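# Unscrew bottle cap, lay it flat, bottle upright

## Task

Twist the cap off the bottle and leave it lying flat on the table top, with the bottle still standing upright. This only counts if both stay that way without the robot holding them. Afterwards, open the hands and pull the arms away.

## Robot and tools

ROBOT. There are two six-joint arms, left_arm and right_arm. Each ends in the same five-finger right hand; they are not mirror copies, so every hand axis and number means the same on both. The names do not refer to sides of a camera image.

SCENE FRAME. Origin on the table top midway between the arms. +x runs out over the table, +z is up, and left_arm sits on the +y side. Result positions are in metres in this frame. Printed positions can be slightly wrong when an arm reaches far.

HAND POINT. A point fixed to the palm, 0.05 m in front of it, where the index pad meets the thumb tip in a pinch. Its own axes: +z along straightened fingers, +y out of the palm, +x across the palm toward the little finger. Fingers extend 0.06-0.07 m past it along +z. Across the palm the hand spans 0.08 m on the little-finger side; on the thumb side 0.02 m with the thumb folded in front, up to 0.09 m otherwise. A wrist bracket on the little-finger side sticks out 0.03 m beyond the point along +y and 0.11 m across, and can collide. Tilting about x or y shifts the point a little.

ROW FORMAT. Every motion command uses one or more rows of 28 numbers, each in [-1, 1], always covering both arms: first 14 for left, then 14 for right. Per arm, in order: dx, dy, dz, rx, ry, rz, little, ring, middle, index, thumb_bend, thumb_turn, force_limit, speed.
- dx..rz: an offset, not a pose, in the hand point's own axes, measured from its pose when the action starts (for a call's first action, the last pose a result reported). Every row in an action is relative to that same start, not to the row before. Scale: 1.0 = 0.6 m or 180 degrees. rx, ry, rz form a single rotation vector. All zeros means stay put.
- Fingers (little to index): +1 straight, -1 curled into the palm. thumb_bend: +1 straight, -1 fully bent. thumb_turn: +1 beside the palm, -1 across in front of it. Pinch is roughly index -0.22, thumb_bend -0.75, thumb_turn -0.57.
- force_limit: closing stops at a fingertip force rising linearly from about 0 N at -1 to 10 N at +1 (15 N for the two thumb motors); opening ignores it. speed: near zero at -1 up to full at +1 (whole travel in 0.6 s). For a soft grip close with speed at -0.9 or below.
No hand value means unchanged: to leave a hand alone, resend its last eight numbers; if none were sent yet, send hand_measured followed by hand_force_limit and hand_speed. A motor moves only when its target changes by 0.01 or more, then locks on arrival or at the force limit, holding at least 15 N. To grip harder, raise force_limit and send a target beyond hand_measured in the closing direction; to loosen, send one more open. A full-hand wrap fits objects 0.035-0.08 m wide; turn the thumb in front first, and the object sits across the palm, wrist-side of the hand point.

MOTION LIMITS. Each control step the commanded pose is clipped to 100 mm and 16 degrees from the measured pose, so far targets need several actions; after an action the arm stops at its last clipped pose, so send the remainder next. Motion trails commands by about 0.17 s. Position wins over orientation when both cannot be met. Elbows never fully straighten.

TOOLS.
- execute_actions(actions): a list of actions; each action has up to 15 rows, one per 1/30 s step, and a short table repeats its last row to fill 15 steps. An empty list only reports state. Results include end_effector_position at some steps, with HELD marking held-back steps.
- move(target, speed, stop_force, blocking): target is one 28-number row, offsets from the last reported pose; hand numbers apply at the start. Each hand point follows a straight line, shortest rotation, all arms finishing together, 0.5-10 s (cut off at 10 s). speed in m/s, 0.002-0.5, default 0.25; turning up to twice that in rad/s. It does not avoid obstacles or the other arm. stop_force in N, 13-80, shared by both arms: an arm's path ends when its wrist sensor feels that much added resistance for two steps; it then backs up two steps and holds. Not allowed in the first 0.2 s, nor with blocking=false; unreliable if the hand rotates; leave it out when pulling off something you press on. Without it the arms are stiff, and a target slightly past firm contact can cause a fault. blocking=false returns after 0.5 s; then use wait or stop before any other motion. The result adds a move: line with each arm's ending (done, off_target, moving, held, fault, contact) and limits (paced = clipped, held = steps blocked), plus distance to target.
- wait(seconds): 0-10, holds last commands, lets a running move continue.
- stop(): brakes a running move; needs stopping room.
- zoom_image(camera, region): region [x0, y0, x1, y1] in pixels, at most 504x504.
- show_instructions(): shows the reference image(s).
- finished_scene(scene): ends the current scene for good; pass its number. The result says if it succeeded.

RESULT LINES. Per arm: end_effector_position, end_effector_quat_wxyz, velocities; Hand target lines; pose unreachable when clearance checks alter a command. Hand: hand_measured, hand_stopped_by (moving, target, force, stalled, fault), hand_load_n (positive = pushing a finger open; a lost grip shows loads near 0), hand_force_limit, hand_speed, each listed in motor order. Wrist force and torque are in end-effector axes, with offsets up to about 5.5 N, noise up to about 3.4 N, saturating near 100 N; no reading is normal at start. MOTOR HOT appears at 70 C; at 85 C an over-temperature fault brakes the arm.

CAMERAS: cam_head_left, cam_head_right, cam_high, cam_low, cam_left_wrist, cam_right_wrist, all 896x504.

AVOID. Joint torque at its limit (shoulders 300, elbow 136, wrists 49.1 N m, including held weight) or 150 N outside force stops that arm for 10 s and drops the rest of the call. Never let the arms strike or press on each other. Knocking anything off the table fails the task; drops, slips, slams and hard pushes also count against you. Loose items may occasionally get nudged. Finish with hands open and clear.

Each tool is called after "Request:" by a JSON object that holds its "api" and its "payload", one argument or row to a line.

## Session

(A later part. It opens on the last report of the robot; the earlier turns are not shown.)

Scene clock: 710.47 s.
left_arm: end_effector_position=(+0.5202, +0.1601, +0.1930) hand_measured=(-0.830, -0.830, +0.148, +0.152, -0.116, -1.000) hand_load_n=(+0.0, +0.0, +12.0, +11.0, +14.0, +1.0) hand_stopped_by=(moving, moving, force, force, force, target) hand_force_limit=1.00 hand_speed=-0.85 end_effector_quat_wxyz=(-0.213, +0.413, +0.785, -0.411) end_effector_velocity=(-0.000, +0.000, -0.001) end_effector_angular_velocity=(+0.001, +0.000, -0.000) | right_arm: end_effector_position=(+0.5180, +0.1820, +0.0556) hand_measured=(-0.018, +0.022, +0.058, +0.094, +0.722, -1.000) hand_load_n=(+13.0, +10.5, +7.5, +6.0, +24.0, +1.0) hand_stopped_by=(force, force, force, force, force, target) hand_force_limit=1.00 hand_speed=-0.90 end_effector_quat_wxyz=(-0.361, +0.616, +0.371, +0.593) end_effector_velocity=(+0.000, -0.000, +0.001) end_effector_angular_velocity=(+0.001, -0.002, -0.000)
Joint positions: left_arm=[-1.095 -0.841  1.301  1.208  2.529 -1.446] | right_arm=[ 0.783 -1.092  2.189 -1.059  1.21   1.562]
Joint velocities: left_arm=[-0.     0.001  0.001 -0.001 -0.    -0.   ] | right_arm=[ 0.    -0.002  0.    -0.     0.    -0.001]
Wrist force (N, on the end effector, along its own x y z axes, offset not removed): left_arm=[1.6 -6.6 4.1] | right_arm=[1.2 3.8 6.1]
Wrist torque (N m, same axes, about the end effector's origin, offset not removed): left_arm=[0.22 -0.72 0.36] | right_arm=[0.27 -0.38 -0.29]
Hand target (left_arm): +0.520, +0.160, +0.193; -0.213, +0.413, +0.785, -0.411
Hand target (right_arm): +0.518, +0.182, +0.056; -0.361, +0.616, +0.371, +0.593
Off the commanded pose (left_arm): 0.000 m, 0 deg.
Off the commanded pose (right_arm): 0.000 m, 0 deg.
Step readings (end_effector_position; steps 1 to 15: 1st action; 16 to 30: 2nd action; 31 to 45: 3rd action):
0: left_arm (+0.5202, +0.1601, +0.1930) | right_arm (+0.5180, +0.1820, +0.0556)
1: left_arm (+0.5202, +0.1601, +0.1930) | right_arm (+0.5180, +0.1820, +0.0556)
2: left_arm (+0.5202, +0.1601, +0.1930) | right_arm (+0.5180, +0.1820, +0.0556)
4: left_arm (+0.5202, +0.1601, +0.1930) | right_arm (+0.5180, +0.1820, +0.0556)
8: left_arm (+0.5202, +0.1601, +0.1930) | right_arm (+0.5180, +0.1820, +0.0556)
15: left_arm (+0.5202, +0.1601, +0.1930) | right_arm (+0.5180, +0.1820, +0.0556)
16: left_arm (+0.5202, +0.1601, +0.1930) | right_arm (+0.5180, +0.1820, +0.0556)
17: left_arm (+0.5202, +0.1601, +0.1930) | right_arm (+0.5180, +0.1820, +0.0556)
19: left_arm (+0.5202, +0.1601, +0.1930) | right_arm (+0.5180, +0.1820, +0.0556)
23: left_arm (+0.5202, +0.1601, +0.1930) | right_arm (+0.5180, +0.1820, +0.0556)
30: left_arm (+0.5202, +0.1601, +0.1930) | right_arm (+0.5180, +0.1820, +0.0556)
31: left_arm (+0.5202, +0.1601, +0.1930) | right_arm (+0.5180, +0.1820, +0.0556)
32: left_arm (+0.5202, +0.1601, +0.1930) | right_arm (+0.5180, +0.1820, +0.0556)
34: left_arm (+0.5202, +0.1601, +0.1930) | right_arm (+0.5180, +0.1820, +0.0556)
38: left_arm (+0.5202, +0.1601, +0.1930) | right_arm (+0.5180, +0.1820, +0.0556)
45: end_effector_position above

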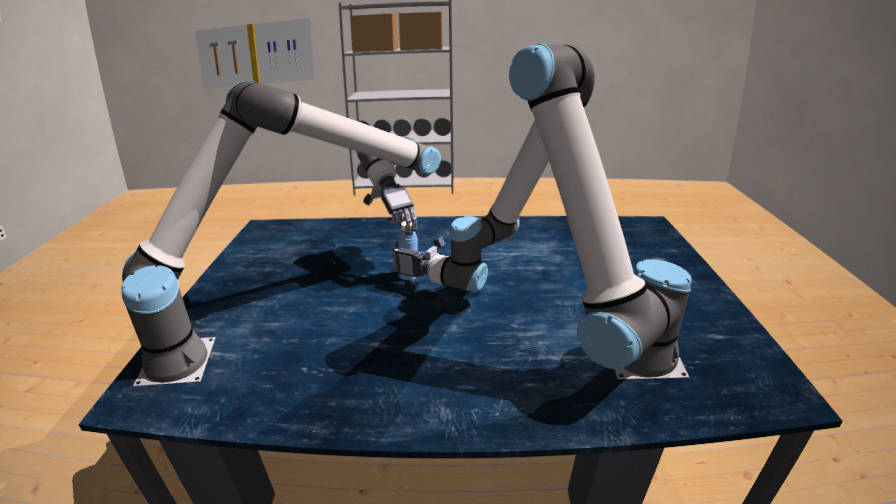

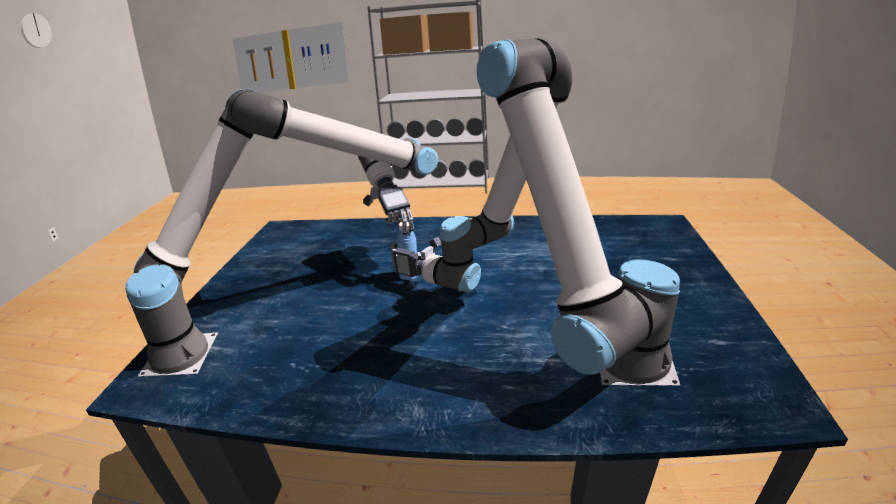

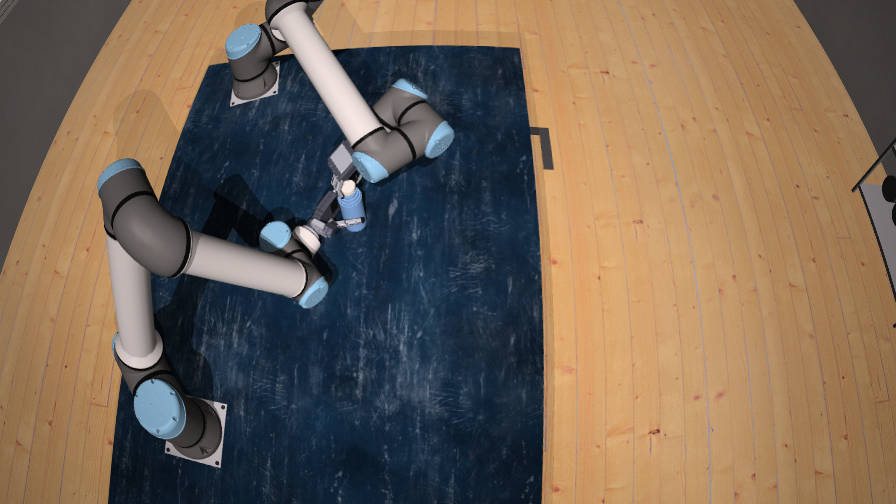

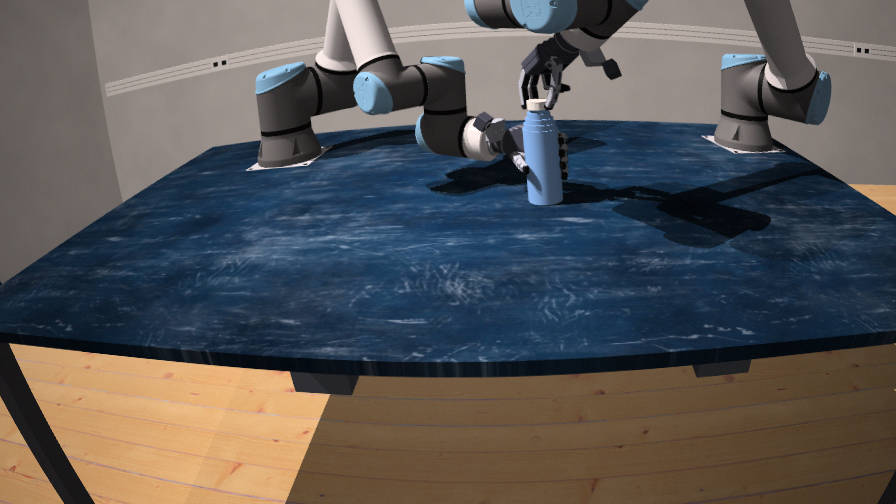

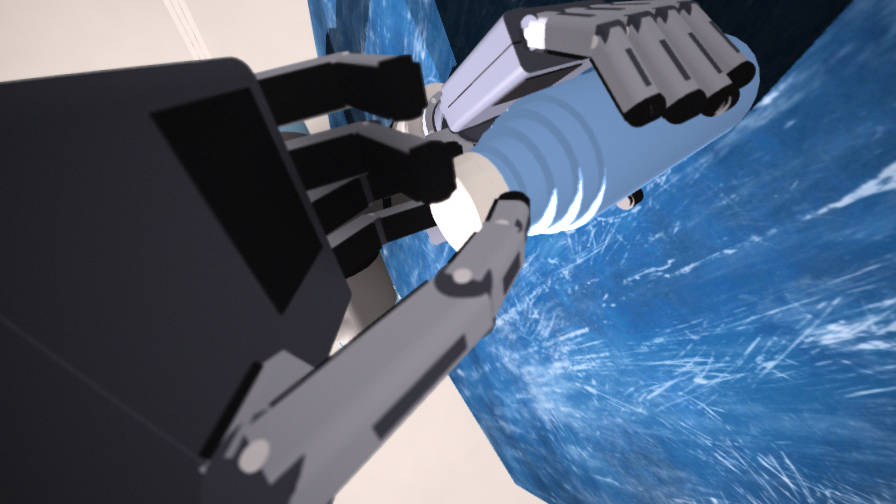

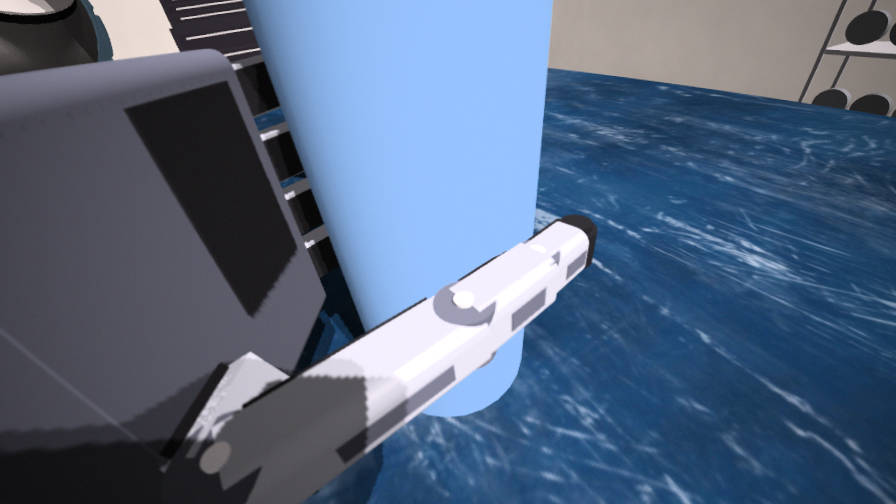

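Request:
{"api": "move", "payload": {
  "target": [0.0143,0.0012,-0.0069,0,-0.2733,-0.1913,-1,-1,-0.4,-0.4,-0.6,-1,1,-0.85, 0,0,0,0,0,0,-0.9,-0.9,-0.9,-0.9,0.15,-1,1,-0.9],
  "speed": 0.3
}}

Request:
{"api": "move", "payload": {
  "target": [0.0121,0.0040,-0.0083,0,-0.2733,-0.1913,-1,-1,-0.4,-0.4,-0.6,-1,1,-0.85, 0,0,0,0,0,0,-0.9,-0.9,-0.9,-0.9,0.15,-1,1,-0.9],
  "speed": 0.3
}}

Request:
{"api": "execute_actions", "payload": {
  "actions": [
    [[0,0,0,0,0,0,-1,-1,0.4,0.4,0.35,-1,1,-0.3, 0,0,0,0,0,0,-0.9,-0.9,-0.9,-0.9,0.15,-1,1,-0.9]]
  ]
}}

Scene clock: 721.97 s.
left_arm: end_effector_position=(+0.5185, +0.1689, +0.1955) hand_measured=(-1.000, -1.000, +0.148, +0.152, -0.114, -1.000) hand_load_n=(+0.0, +0.0, +11.0, +10.5, +14.5, +1.5) hand_stopped_by=(target, target, force, force, force, target) hand_force_limit=1.00 hand_speed=-0.85 end_effector_quat_wxyz=(+0.019, -0.037, +0.885, -0.464) end_effector_velocity=(+0.000, +0.000, -0.000) end_effector_angular_velocity=(+0.001, -0.002, +0.012) | right_arm: end_effector_position=(+0.5180, +0.1820, +0.0556) hand_measured=(-0.018, +0.022, +0.058, +0.094, +0.722, -1.000) hand_load_n=(+12.5, +10.0, +8.0, +6.5, +23.0, +1.0) hand_stopped_by=(force, force, force, force, force, target) hand_force_limit=1.00 hand_speed=-0.90 end_effector_quat_wxyz=(-0.361, +0.616, +0.371, +0.593) end_effector_velocity=(+0.001, +0.000, +0.000) end_effector_angular_velocity=(+0.001, -0.001, -0.001)
Joint positions: left_arm=[-1.259 -1.255  1.749  0.156  1.922 -2.887] | right_arm=[ 0.783 -1.092  2.189 -1.059  1.21   1.562]
Joint velocities: left_arm=[-0.004 -0.002  0.003 -0.004 -0.014 -0.008] | right_arm=[-0.     0.    -0.001 -0.     0.    -0.   ]
Wrist force (N, on the end effector, along its own x y z axes, offset not removed): left_arm=[2.5 -1.4 3.7] | right_arm=[13.0 -4.1 4.7]
Wrist torque (N m, same axes, about the end effector's origin, offset not removed): left_arm=[0.50 -0.68 0.40] | right_arm=[-0.07 -1.83 0.00]
Hand target (left_arm): +0.519, +0.169, +0.195; +0.019, -0.037, +0.885, -0.464
Hand target (right_arm): +0.518, +0.182, +0.056; -0.361, +0.616, +0.371, +0.593
Off the commanded pose (left_arm): 0.001 m, 0 deg.
Off the commanded pose (right_arm): 0.000 m, 0 deg.
move: done

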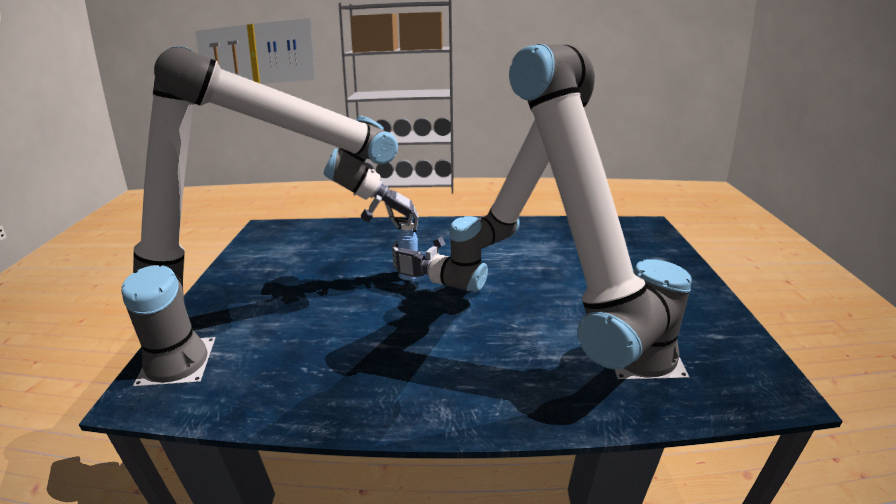

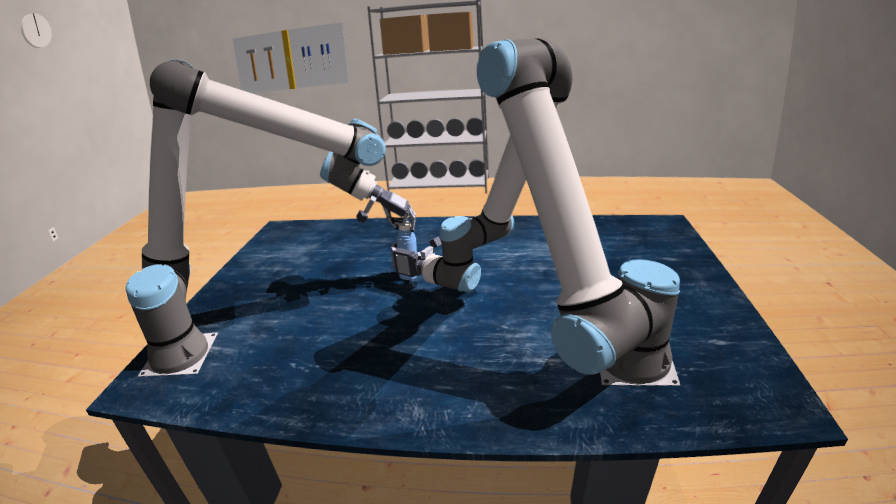

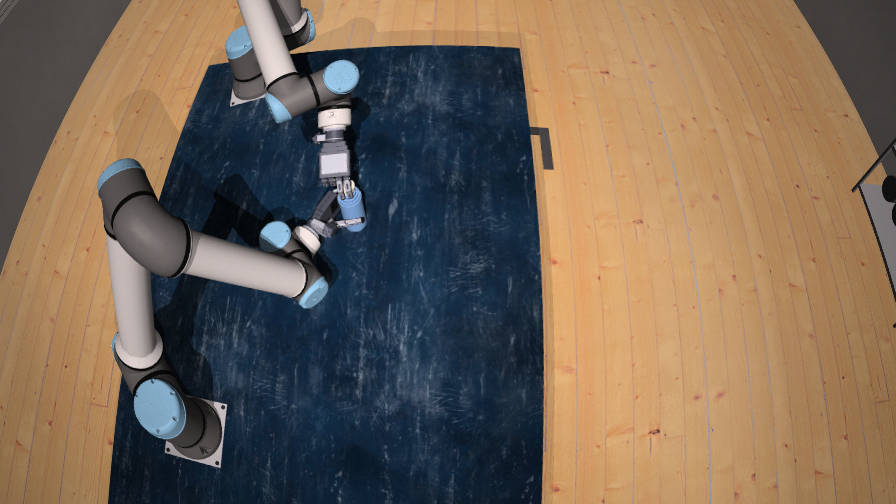

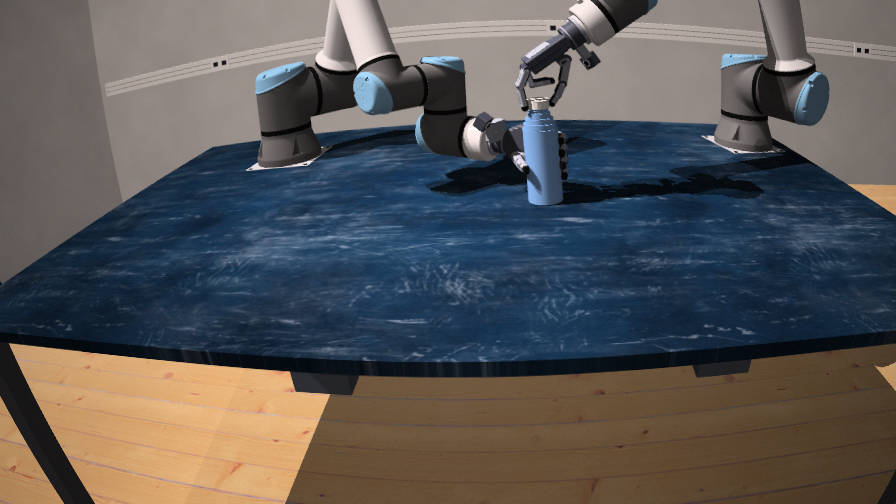

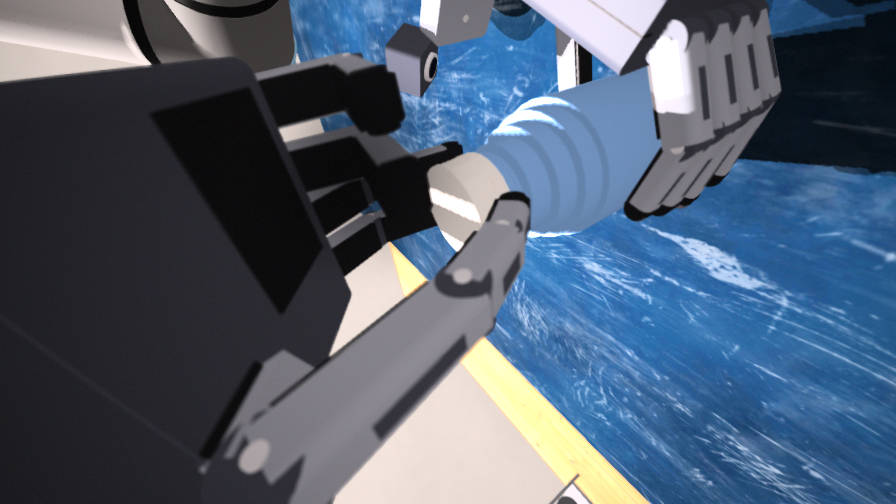

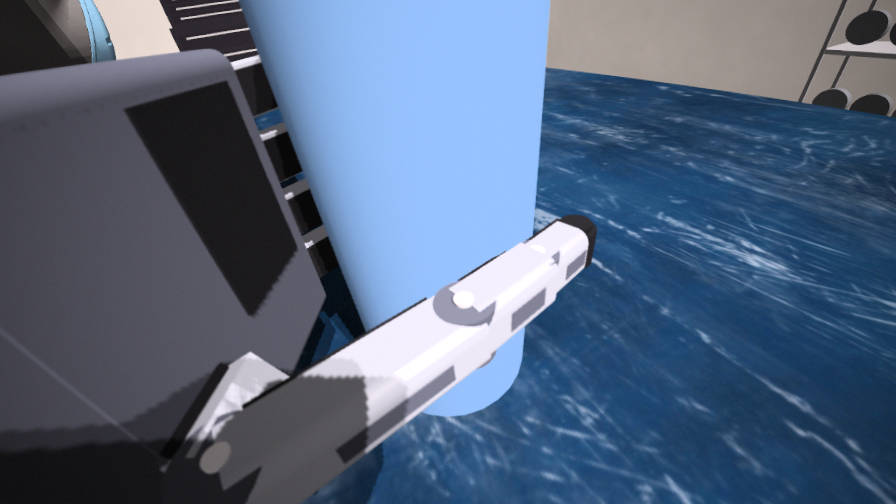

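Scene clock: 724.30 s.
left_arm: end_effector_position=(+0.5105, +0.1736, +0.1964) hand_measured=(-1.000, -1.000, +0.148, +0.152, -0.114, -1.000) hand_load_n=(+0.0, +0.0, +9.5, +8.5, +16.0, -1.0) hand_stopped_by=(target, target, force, force, force, target) hand_force_limit=1.00 hand_speed=-0.85 end_effector_quat_wxyz=(+0.245, -0.475, +0.748, -0.394) end_effector_velocity=(-0.001, +0.000, -0.001) end_effector_angular_velocity=(+0.003, +0.003, +0.012) | right_arm: end_effector_position=(+0.5180, +0.1820, +0.0556) hand_measured=(-0.018, +0.022, +0.058, +0.094, +0.722, -1.000) hand_load_n=(+11.5, +10.0, +8.0, +6.5, +23.0, +1.0) hand_stopped_by=(force, force, force, force, force, target) hand_force_limit=1.00 hand_speed=-0.90 end_effector_quat_wxyz=(-0.361, +0.616, +0.371, +0.593) end_effector_velocity=(-0.000, +0.000, +0.000) end_effector_angular_velocity=(+0.000, -0.000, +0.001)
Joint positions: left_arm=[-1.543 -1.197  1.694  0.34   0.875 -3.768] | right_arm=[ 0.783 -1.092  2.189 -1.059  1.21   1.562]
Joint velocities: left_arm=[-0.002  0.006 -0.005  0.013 -0.007 -0.016] | right_arm=[ 0.    -0.001  0.     0.    -0.001 -0.   ]
Wrist force (N, on the end effector, along its own x y z axes, offset not removed): left_arm=[3.0 -1.2 -0.1] | right_arm=[6.4 2.6 12.3]
Wrist torque (N m, same axes, about the end effector's origin, offset not removed): left_arm=[0.02 0.49 -0.14] | right_arm=[0.18 -1.30 -0.20]
Hand target (left_arm): +0.510, +0.174, +0.196; +0.245, -0.476, +0.747, -0.393
Hand target (right_arm): +0.518, +0.182, +0.056; -0.361, +0.616, +0.371, +0.593
Off the commanded pose (left_arm): 0.000 m, 0 deg.
Off the commanded pose (right_arm): 0.000 m, 0 deg.
move: done

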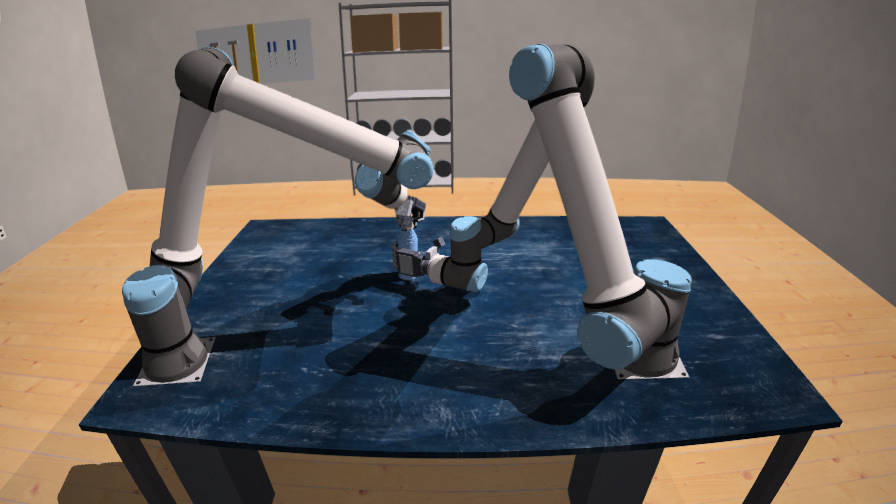

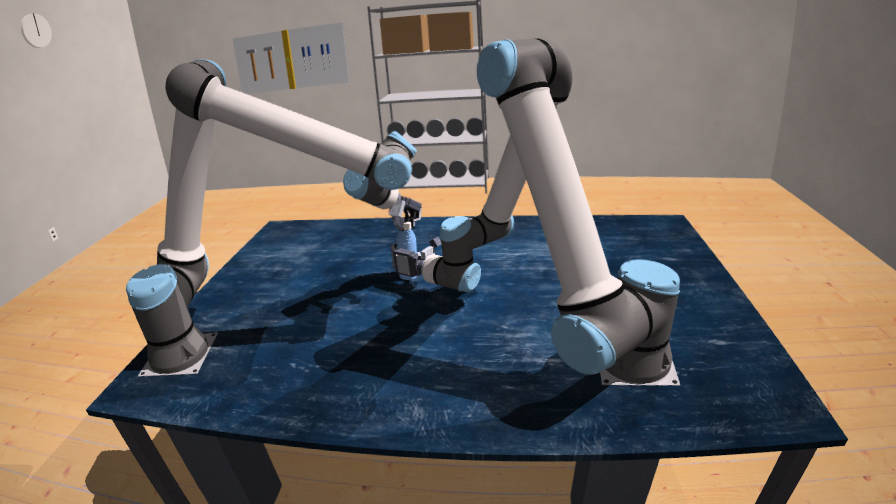

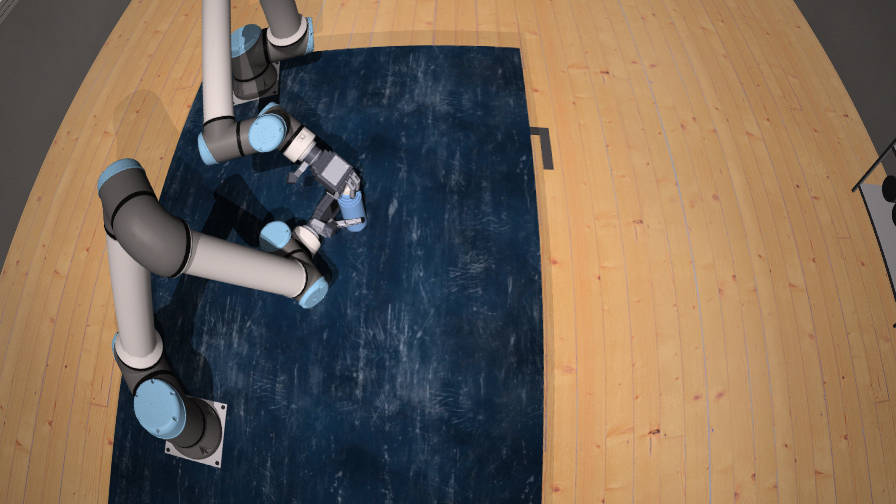

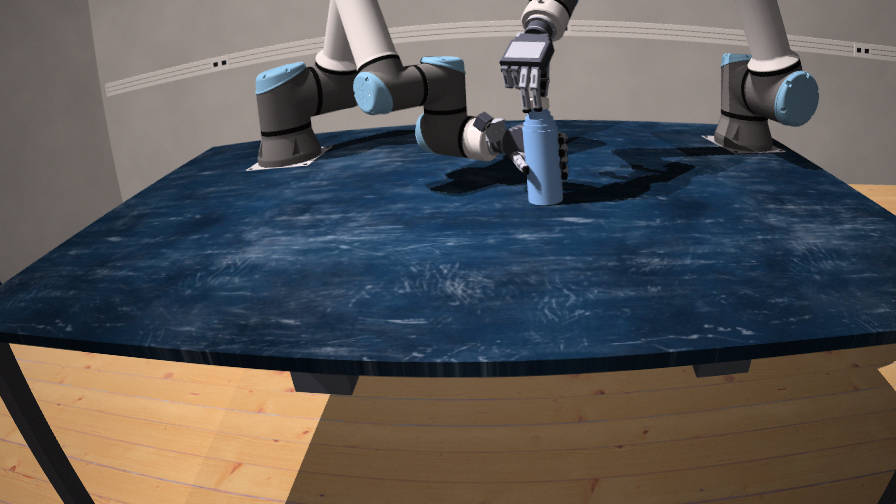

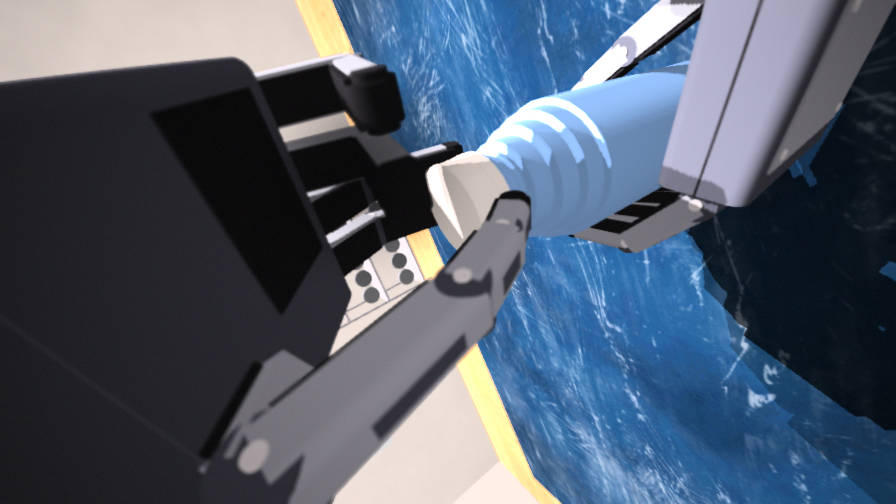

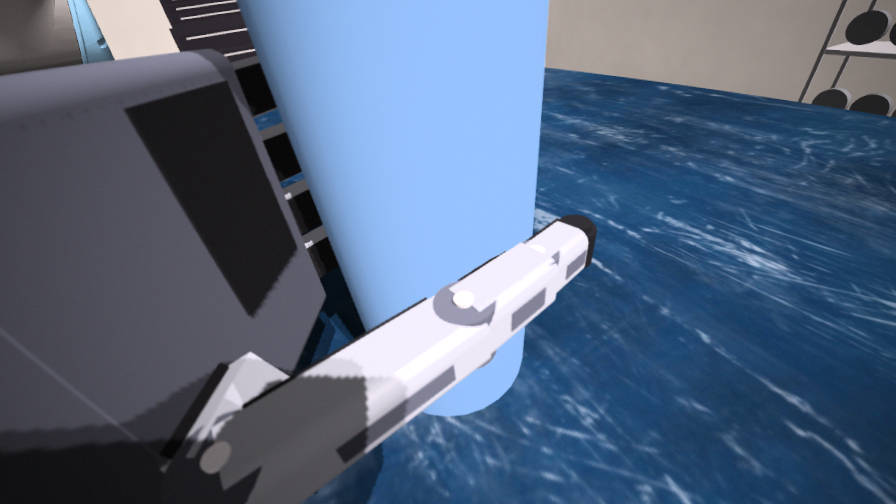

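Scene clock: 724.80 s.
left_arm: end_effector_position=(+0.5105, +0.1736, +0.1964) hand_measured=(-1.000, -1.000, +0.400, +0.400, +0.170, -1.000) hand_load_n=(+0.0, +0.0, +0.0, +0.0, +0.0, +0.0) hand_stopped_by=(target, target, target, target, moving, target) hand_force_limit=1.00 hand_speed=-0.30 end_effector_quat_wxyz=(+0.245, -0.475, +0.748, -0.394) end_effector_velocity=(-0.000, -0.000, -0.000) end_effector_angular_velocity=(+0.001, +0.001, -0.002) | right_arm: end_effector_position=(+0.5180, +0.1820, +0.0556) hand_measured=(-0.018, +0.022, +0.058, +0.094, +0.722, -1.000) hand_load_n=(+10.0, +8.5, +7.0, +6.0, +23.5, +1.5) hand_stopped_by=(force, force, force, force, force, target) hand_force_limit=1.00 hand_speed=-0.90 end_effector_quat_wxyz=(-0.361, +0.616, +0.371, +0.593) end_effector_velocity=(+0.000, +0.000, +0.001) end_effector_angular_velocity=(+0.000, -0.002, +0.000)
Joint positions: left_arm=[-1.543 -1.197  1.694  0.34   0.875 -3.768] | right_arm=[ 0.783 -1.092  2.189 -1.059  1.21   1.562]
Joint velocities: left_arm=[-0.    -0.     0.     0.     0.002  0.001] | right_arm=[ 0.    -0.001 -0.     0.    -0.    -0.001]
Wrist force (N, on the end effector, along its own x y z axes, offset not removed): left_arm=[-0.9 0.9 3.1] | right_arm=[5.2 -2.5 -0.8]
Wrist torque (N m, same axes, about the end effector's origin, offset not removed): left_arm=[0.07 -0.01 -0.12] | right_arm=[-0.36 0.14 -0.43]
Hand target (left_arm): +0.510, +0.174, +0.196; +0.245, -0.475, +0.748, -0.394
Hand target (right_arm): +0.518, +0.182, +0.056; -0.361, +0.616, +0.371, +0.593
Off the commanded pose (left_arm): 0.000 m, 0 deg.
Off the commanded pose (right_arm): 0.000 m, 0 deg.
Step readings (end_effector_position):
0: left_arm (+0.5105, +0.1736, +0.1964) | right_arm (+0.5180, +0.1820, +0.0556)
1: left_arm (+0.5105, +0.1736, +0.1964) | right_arm (+0.5180, +0.1820, +0.0556)
2: left_arm (+0.5105, +0.1736, +0.1964) | right_arm (+0.5180, +0.1820, +0.0556)
4: left_arm (+0.5105, +0.1736, +0.1964) | right_arm (+0.5180, +0.1820, +0.0556)
8: left_arm (+0.5105, +0.1736, +0.1964) | right_arm (+0.5180, +0.1820, +0.0556)
15: end_effector_position above

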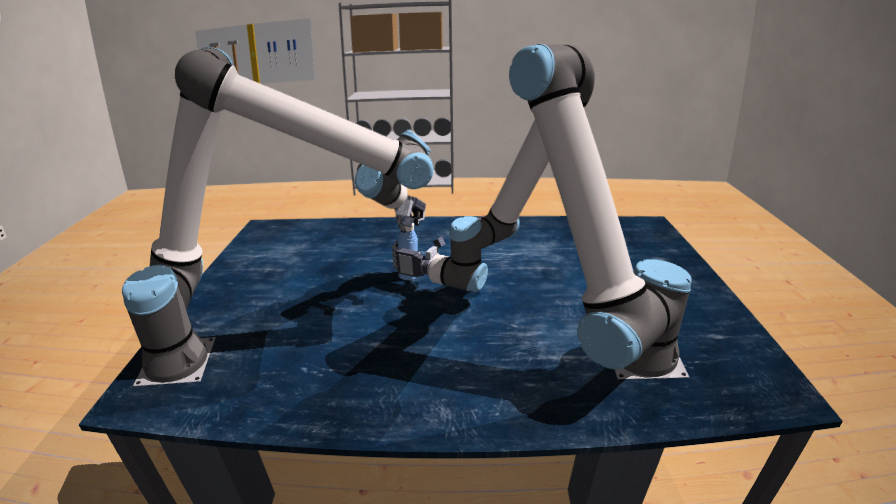

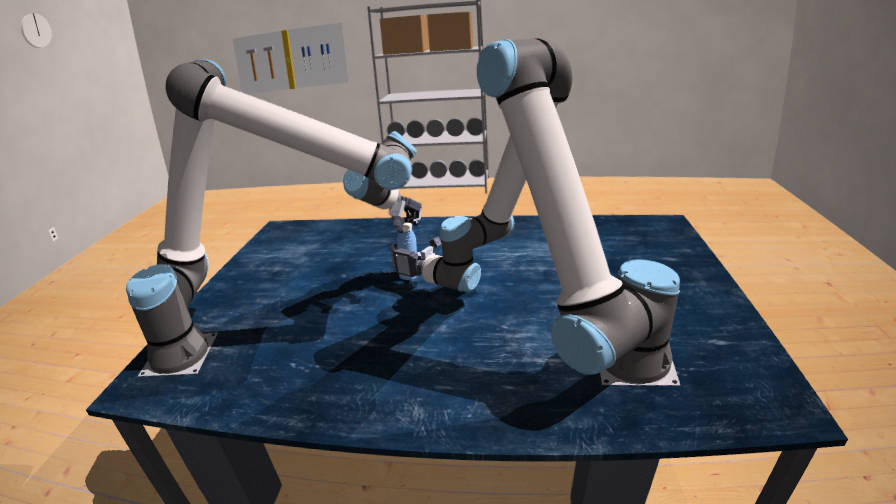

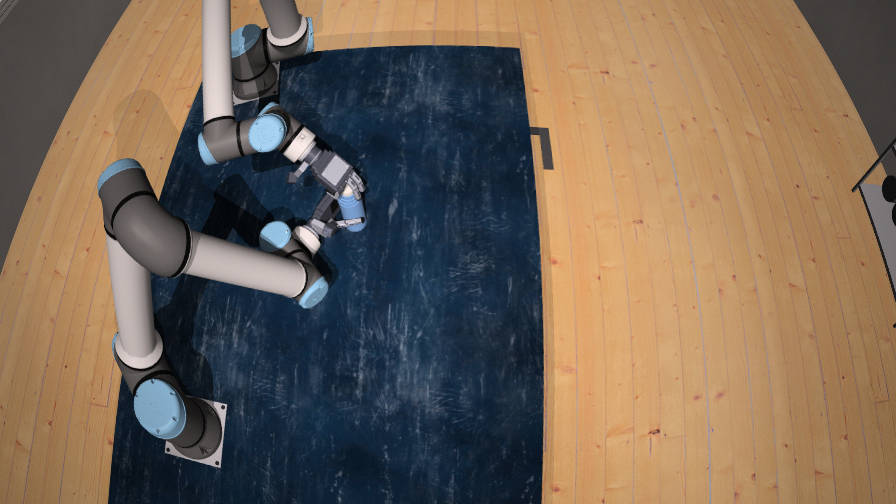

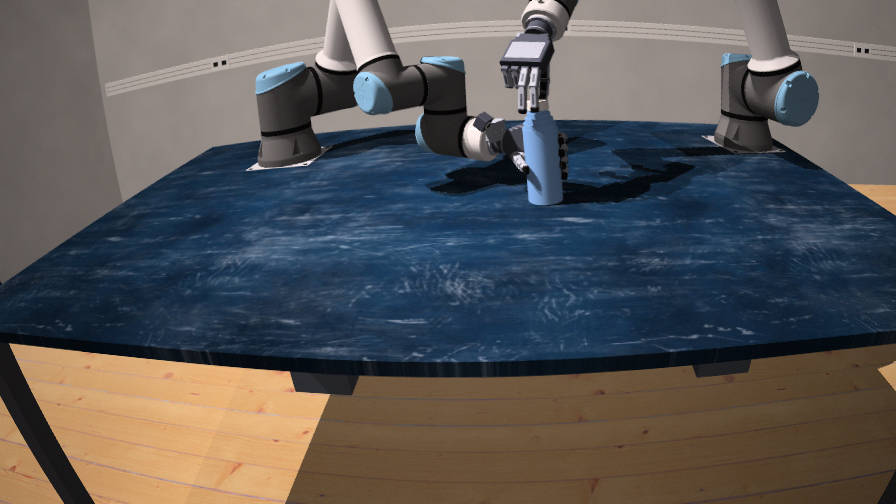

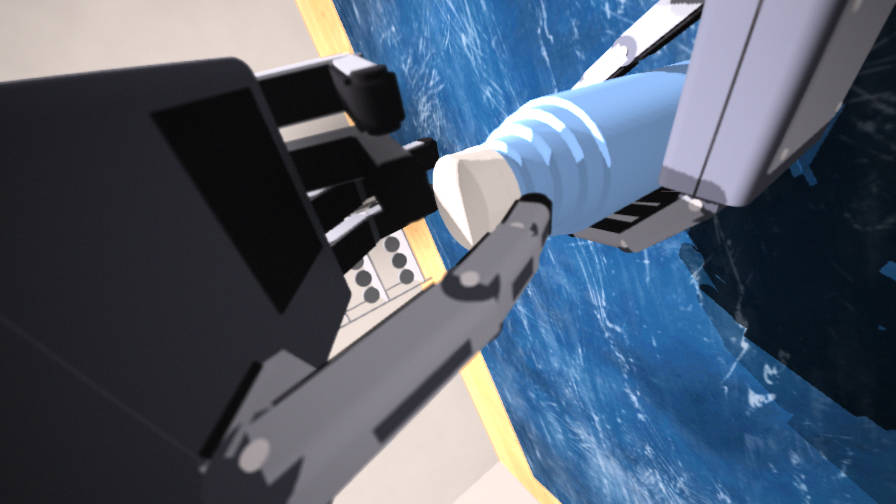

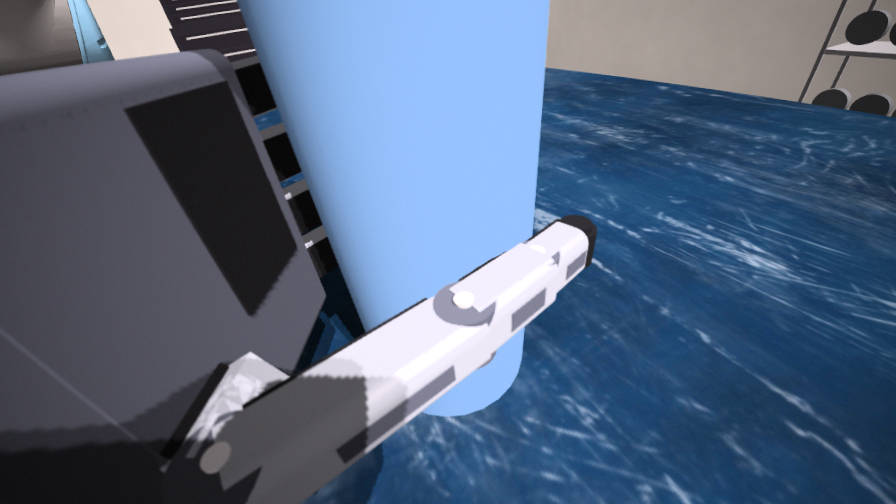

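Request:
{"api": "move", "payload": {
  "target": [0.0142,-0.0108,0.0234,0,0.5467,0.3826,-1,-1,0.4,0.4,0.35,-1,1,-0.3, 0,0,0,0,0,0,-0.9,-0.9,-0.9,-0.9,0.15,-1,1,-0.9],
  "speed": 0.5
}}

Request:
{"api": "zoom_image", "payload": {
  "camera": "cam_low",
  "region": [470,60,620,190]
}}

Scene clock: 734.20 s.
left_arm: end_effector_position=(+0.5208, +0.1599, +0.1931) hand_measured=(-1.000, -1.000, +0.400, +0.400, +0.350, -1.000) hand_load_n=(+0.0, +0.0, +0.0, +0.0, +0.0, +0.0) hand_stopped_by=(target, target, target, target, target, target) hand_force_limit=1.00 hand_speed=-0.30 end_effector_quat_wxyz=(-0.213, +0.413, +0.784, -0.411) end_effector_velocity=(+0.000, +0.000, +0.001) end_effector_angular_velocity=(+0.004, +0.001, -0.012) | right_arm: end_effector_position=(+0.5180, +0.1820, +0.0556) hand_measured=(-0.018, +0.022, +0.058, +0.094, +0.722, -1.000) hand_load_n=(+10.0, +8.5, +7.0, +6.0, +23.5, +1.5) hand_stopped_by=(force, force, force, force, force, target) hand_force_limit=1.00 hand_speed=-0.90 end_effector_quat_wxyz=(-0.361, +0.616, +0.371, +0.593) end_effector_velocity=(+0.000, -0.001, -0.001) end_effector_angular_velocity=(-0.001, +0.001, -0.002)
Joint positions: left_arm=[-1.094 -0.839  1.298  1.211  2.529 -1.442] | right_arm=[ 0.783 -1.092  2.189 -1.059  1.21   1.562]
Joint velocities: left_arm=[ 0.     0.005 -0.006  0.022 -0.003  0.02 ] | right_arm=[-0.     0.002  0.    -0.     0.002 -0.   ]
Wrist force (N, on the end effector, along its own x y z axes, offset not removed): left_arm=[1.3 -3.9 1.6] | right_arm=[9.9 -3.9 1.0]
Wrist torque (N m, same axes, about the end effector's origin, offset not removed): left_arm=[-0.47 -0.12 -0.11] | right_arm=[-0.63 -0.62 -0.40]
Hand target (left_arm): +0.521, +0.160, +0.193; -0.213, +0.414, +0.784, -0.411
Hand target (right_arm): +0.518, +0.182, +0.056; -0.361, +0.616, +0.371, +0.593
Off the commanded pose (left_arm): 0.001 m, 0 deg.
Off the commanded pose (right_arm): 0.000 m, 0 deg.
move: done

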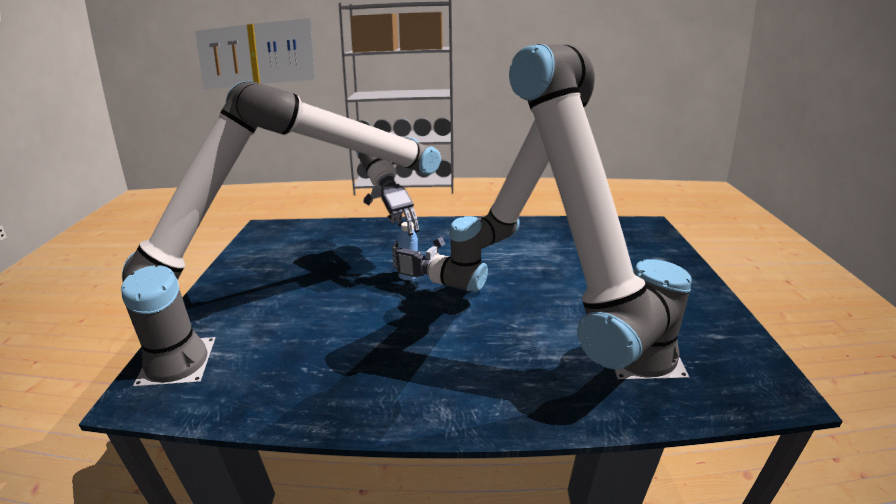

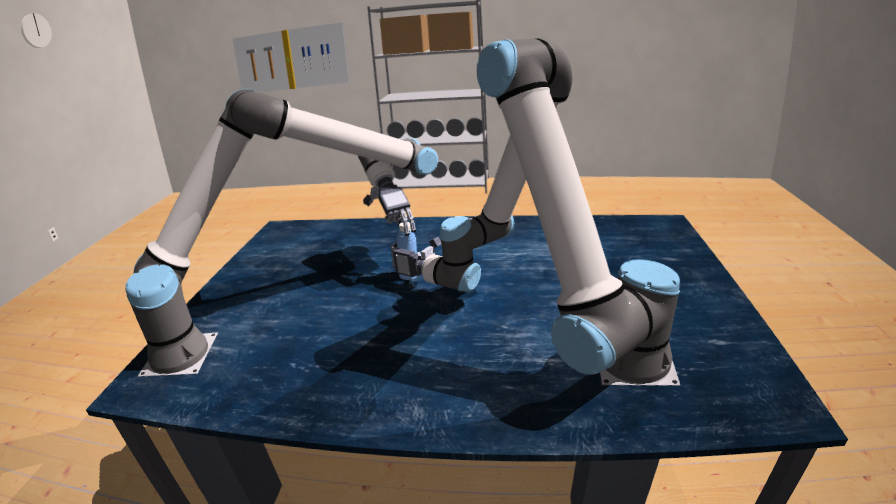

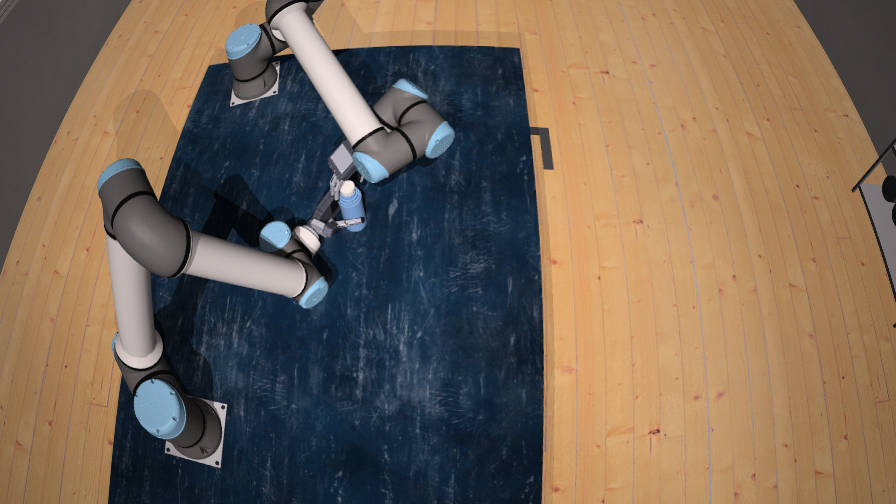

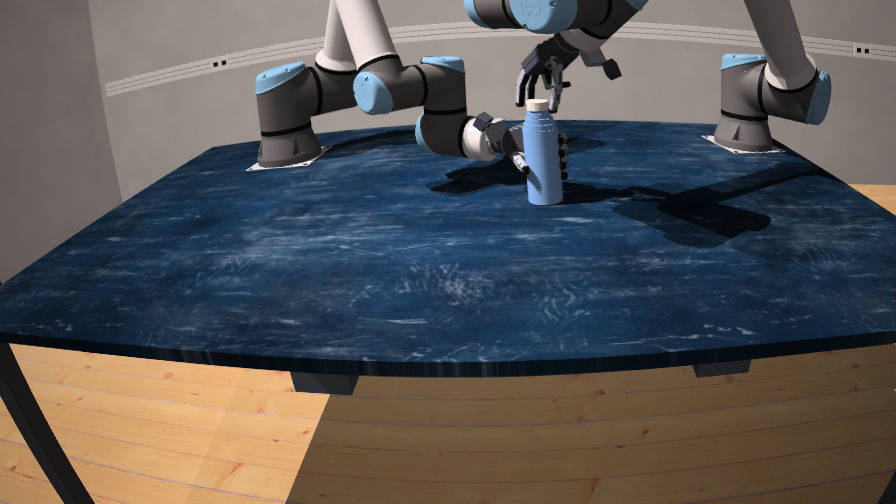

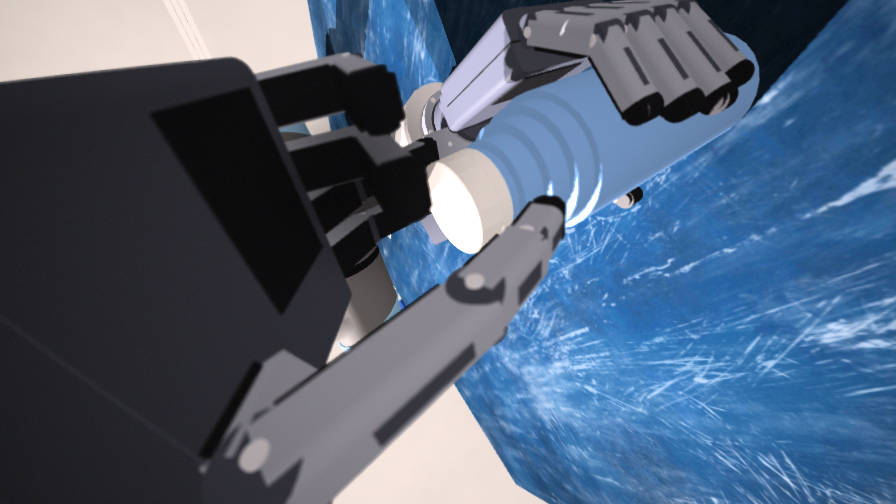

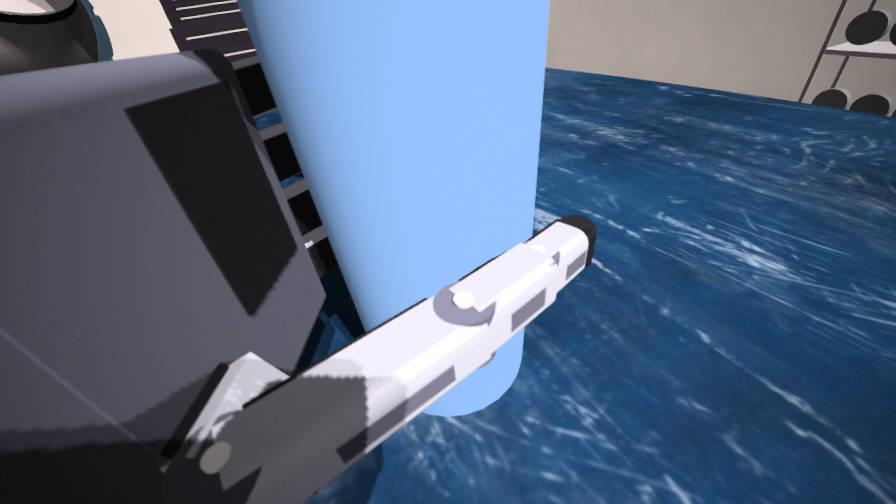

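Region (470, 60, 620, 190) of cam_low's 896x504 image, scaled by 3.360, with more detail than that image has; it fills the top 437 rows of this view, and the rest is white.

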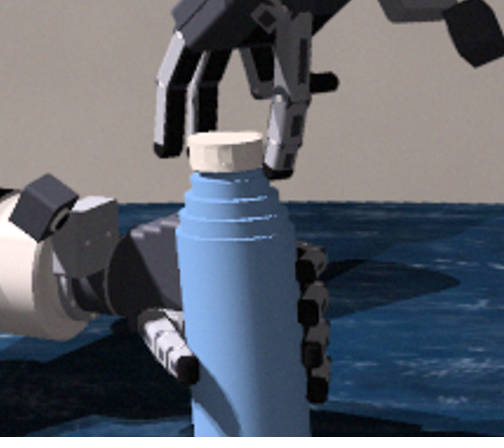

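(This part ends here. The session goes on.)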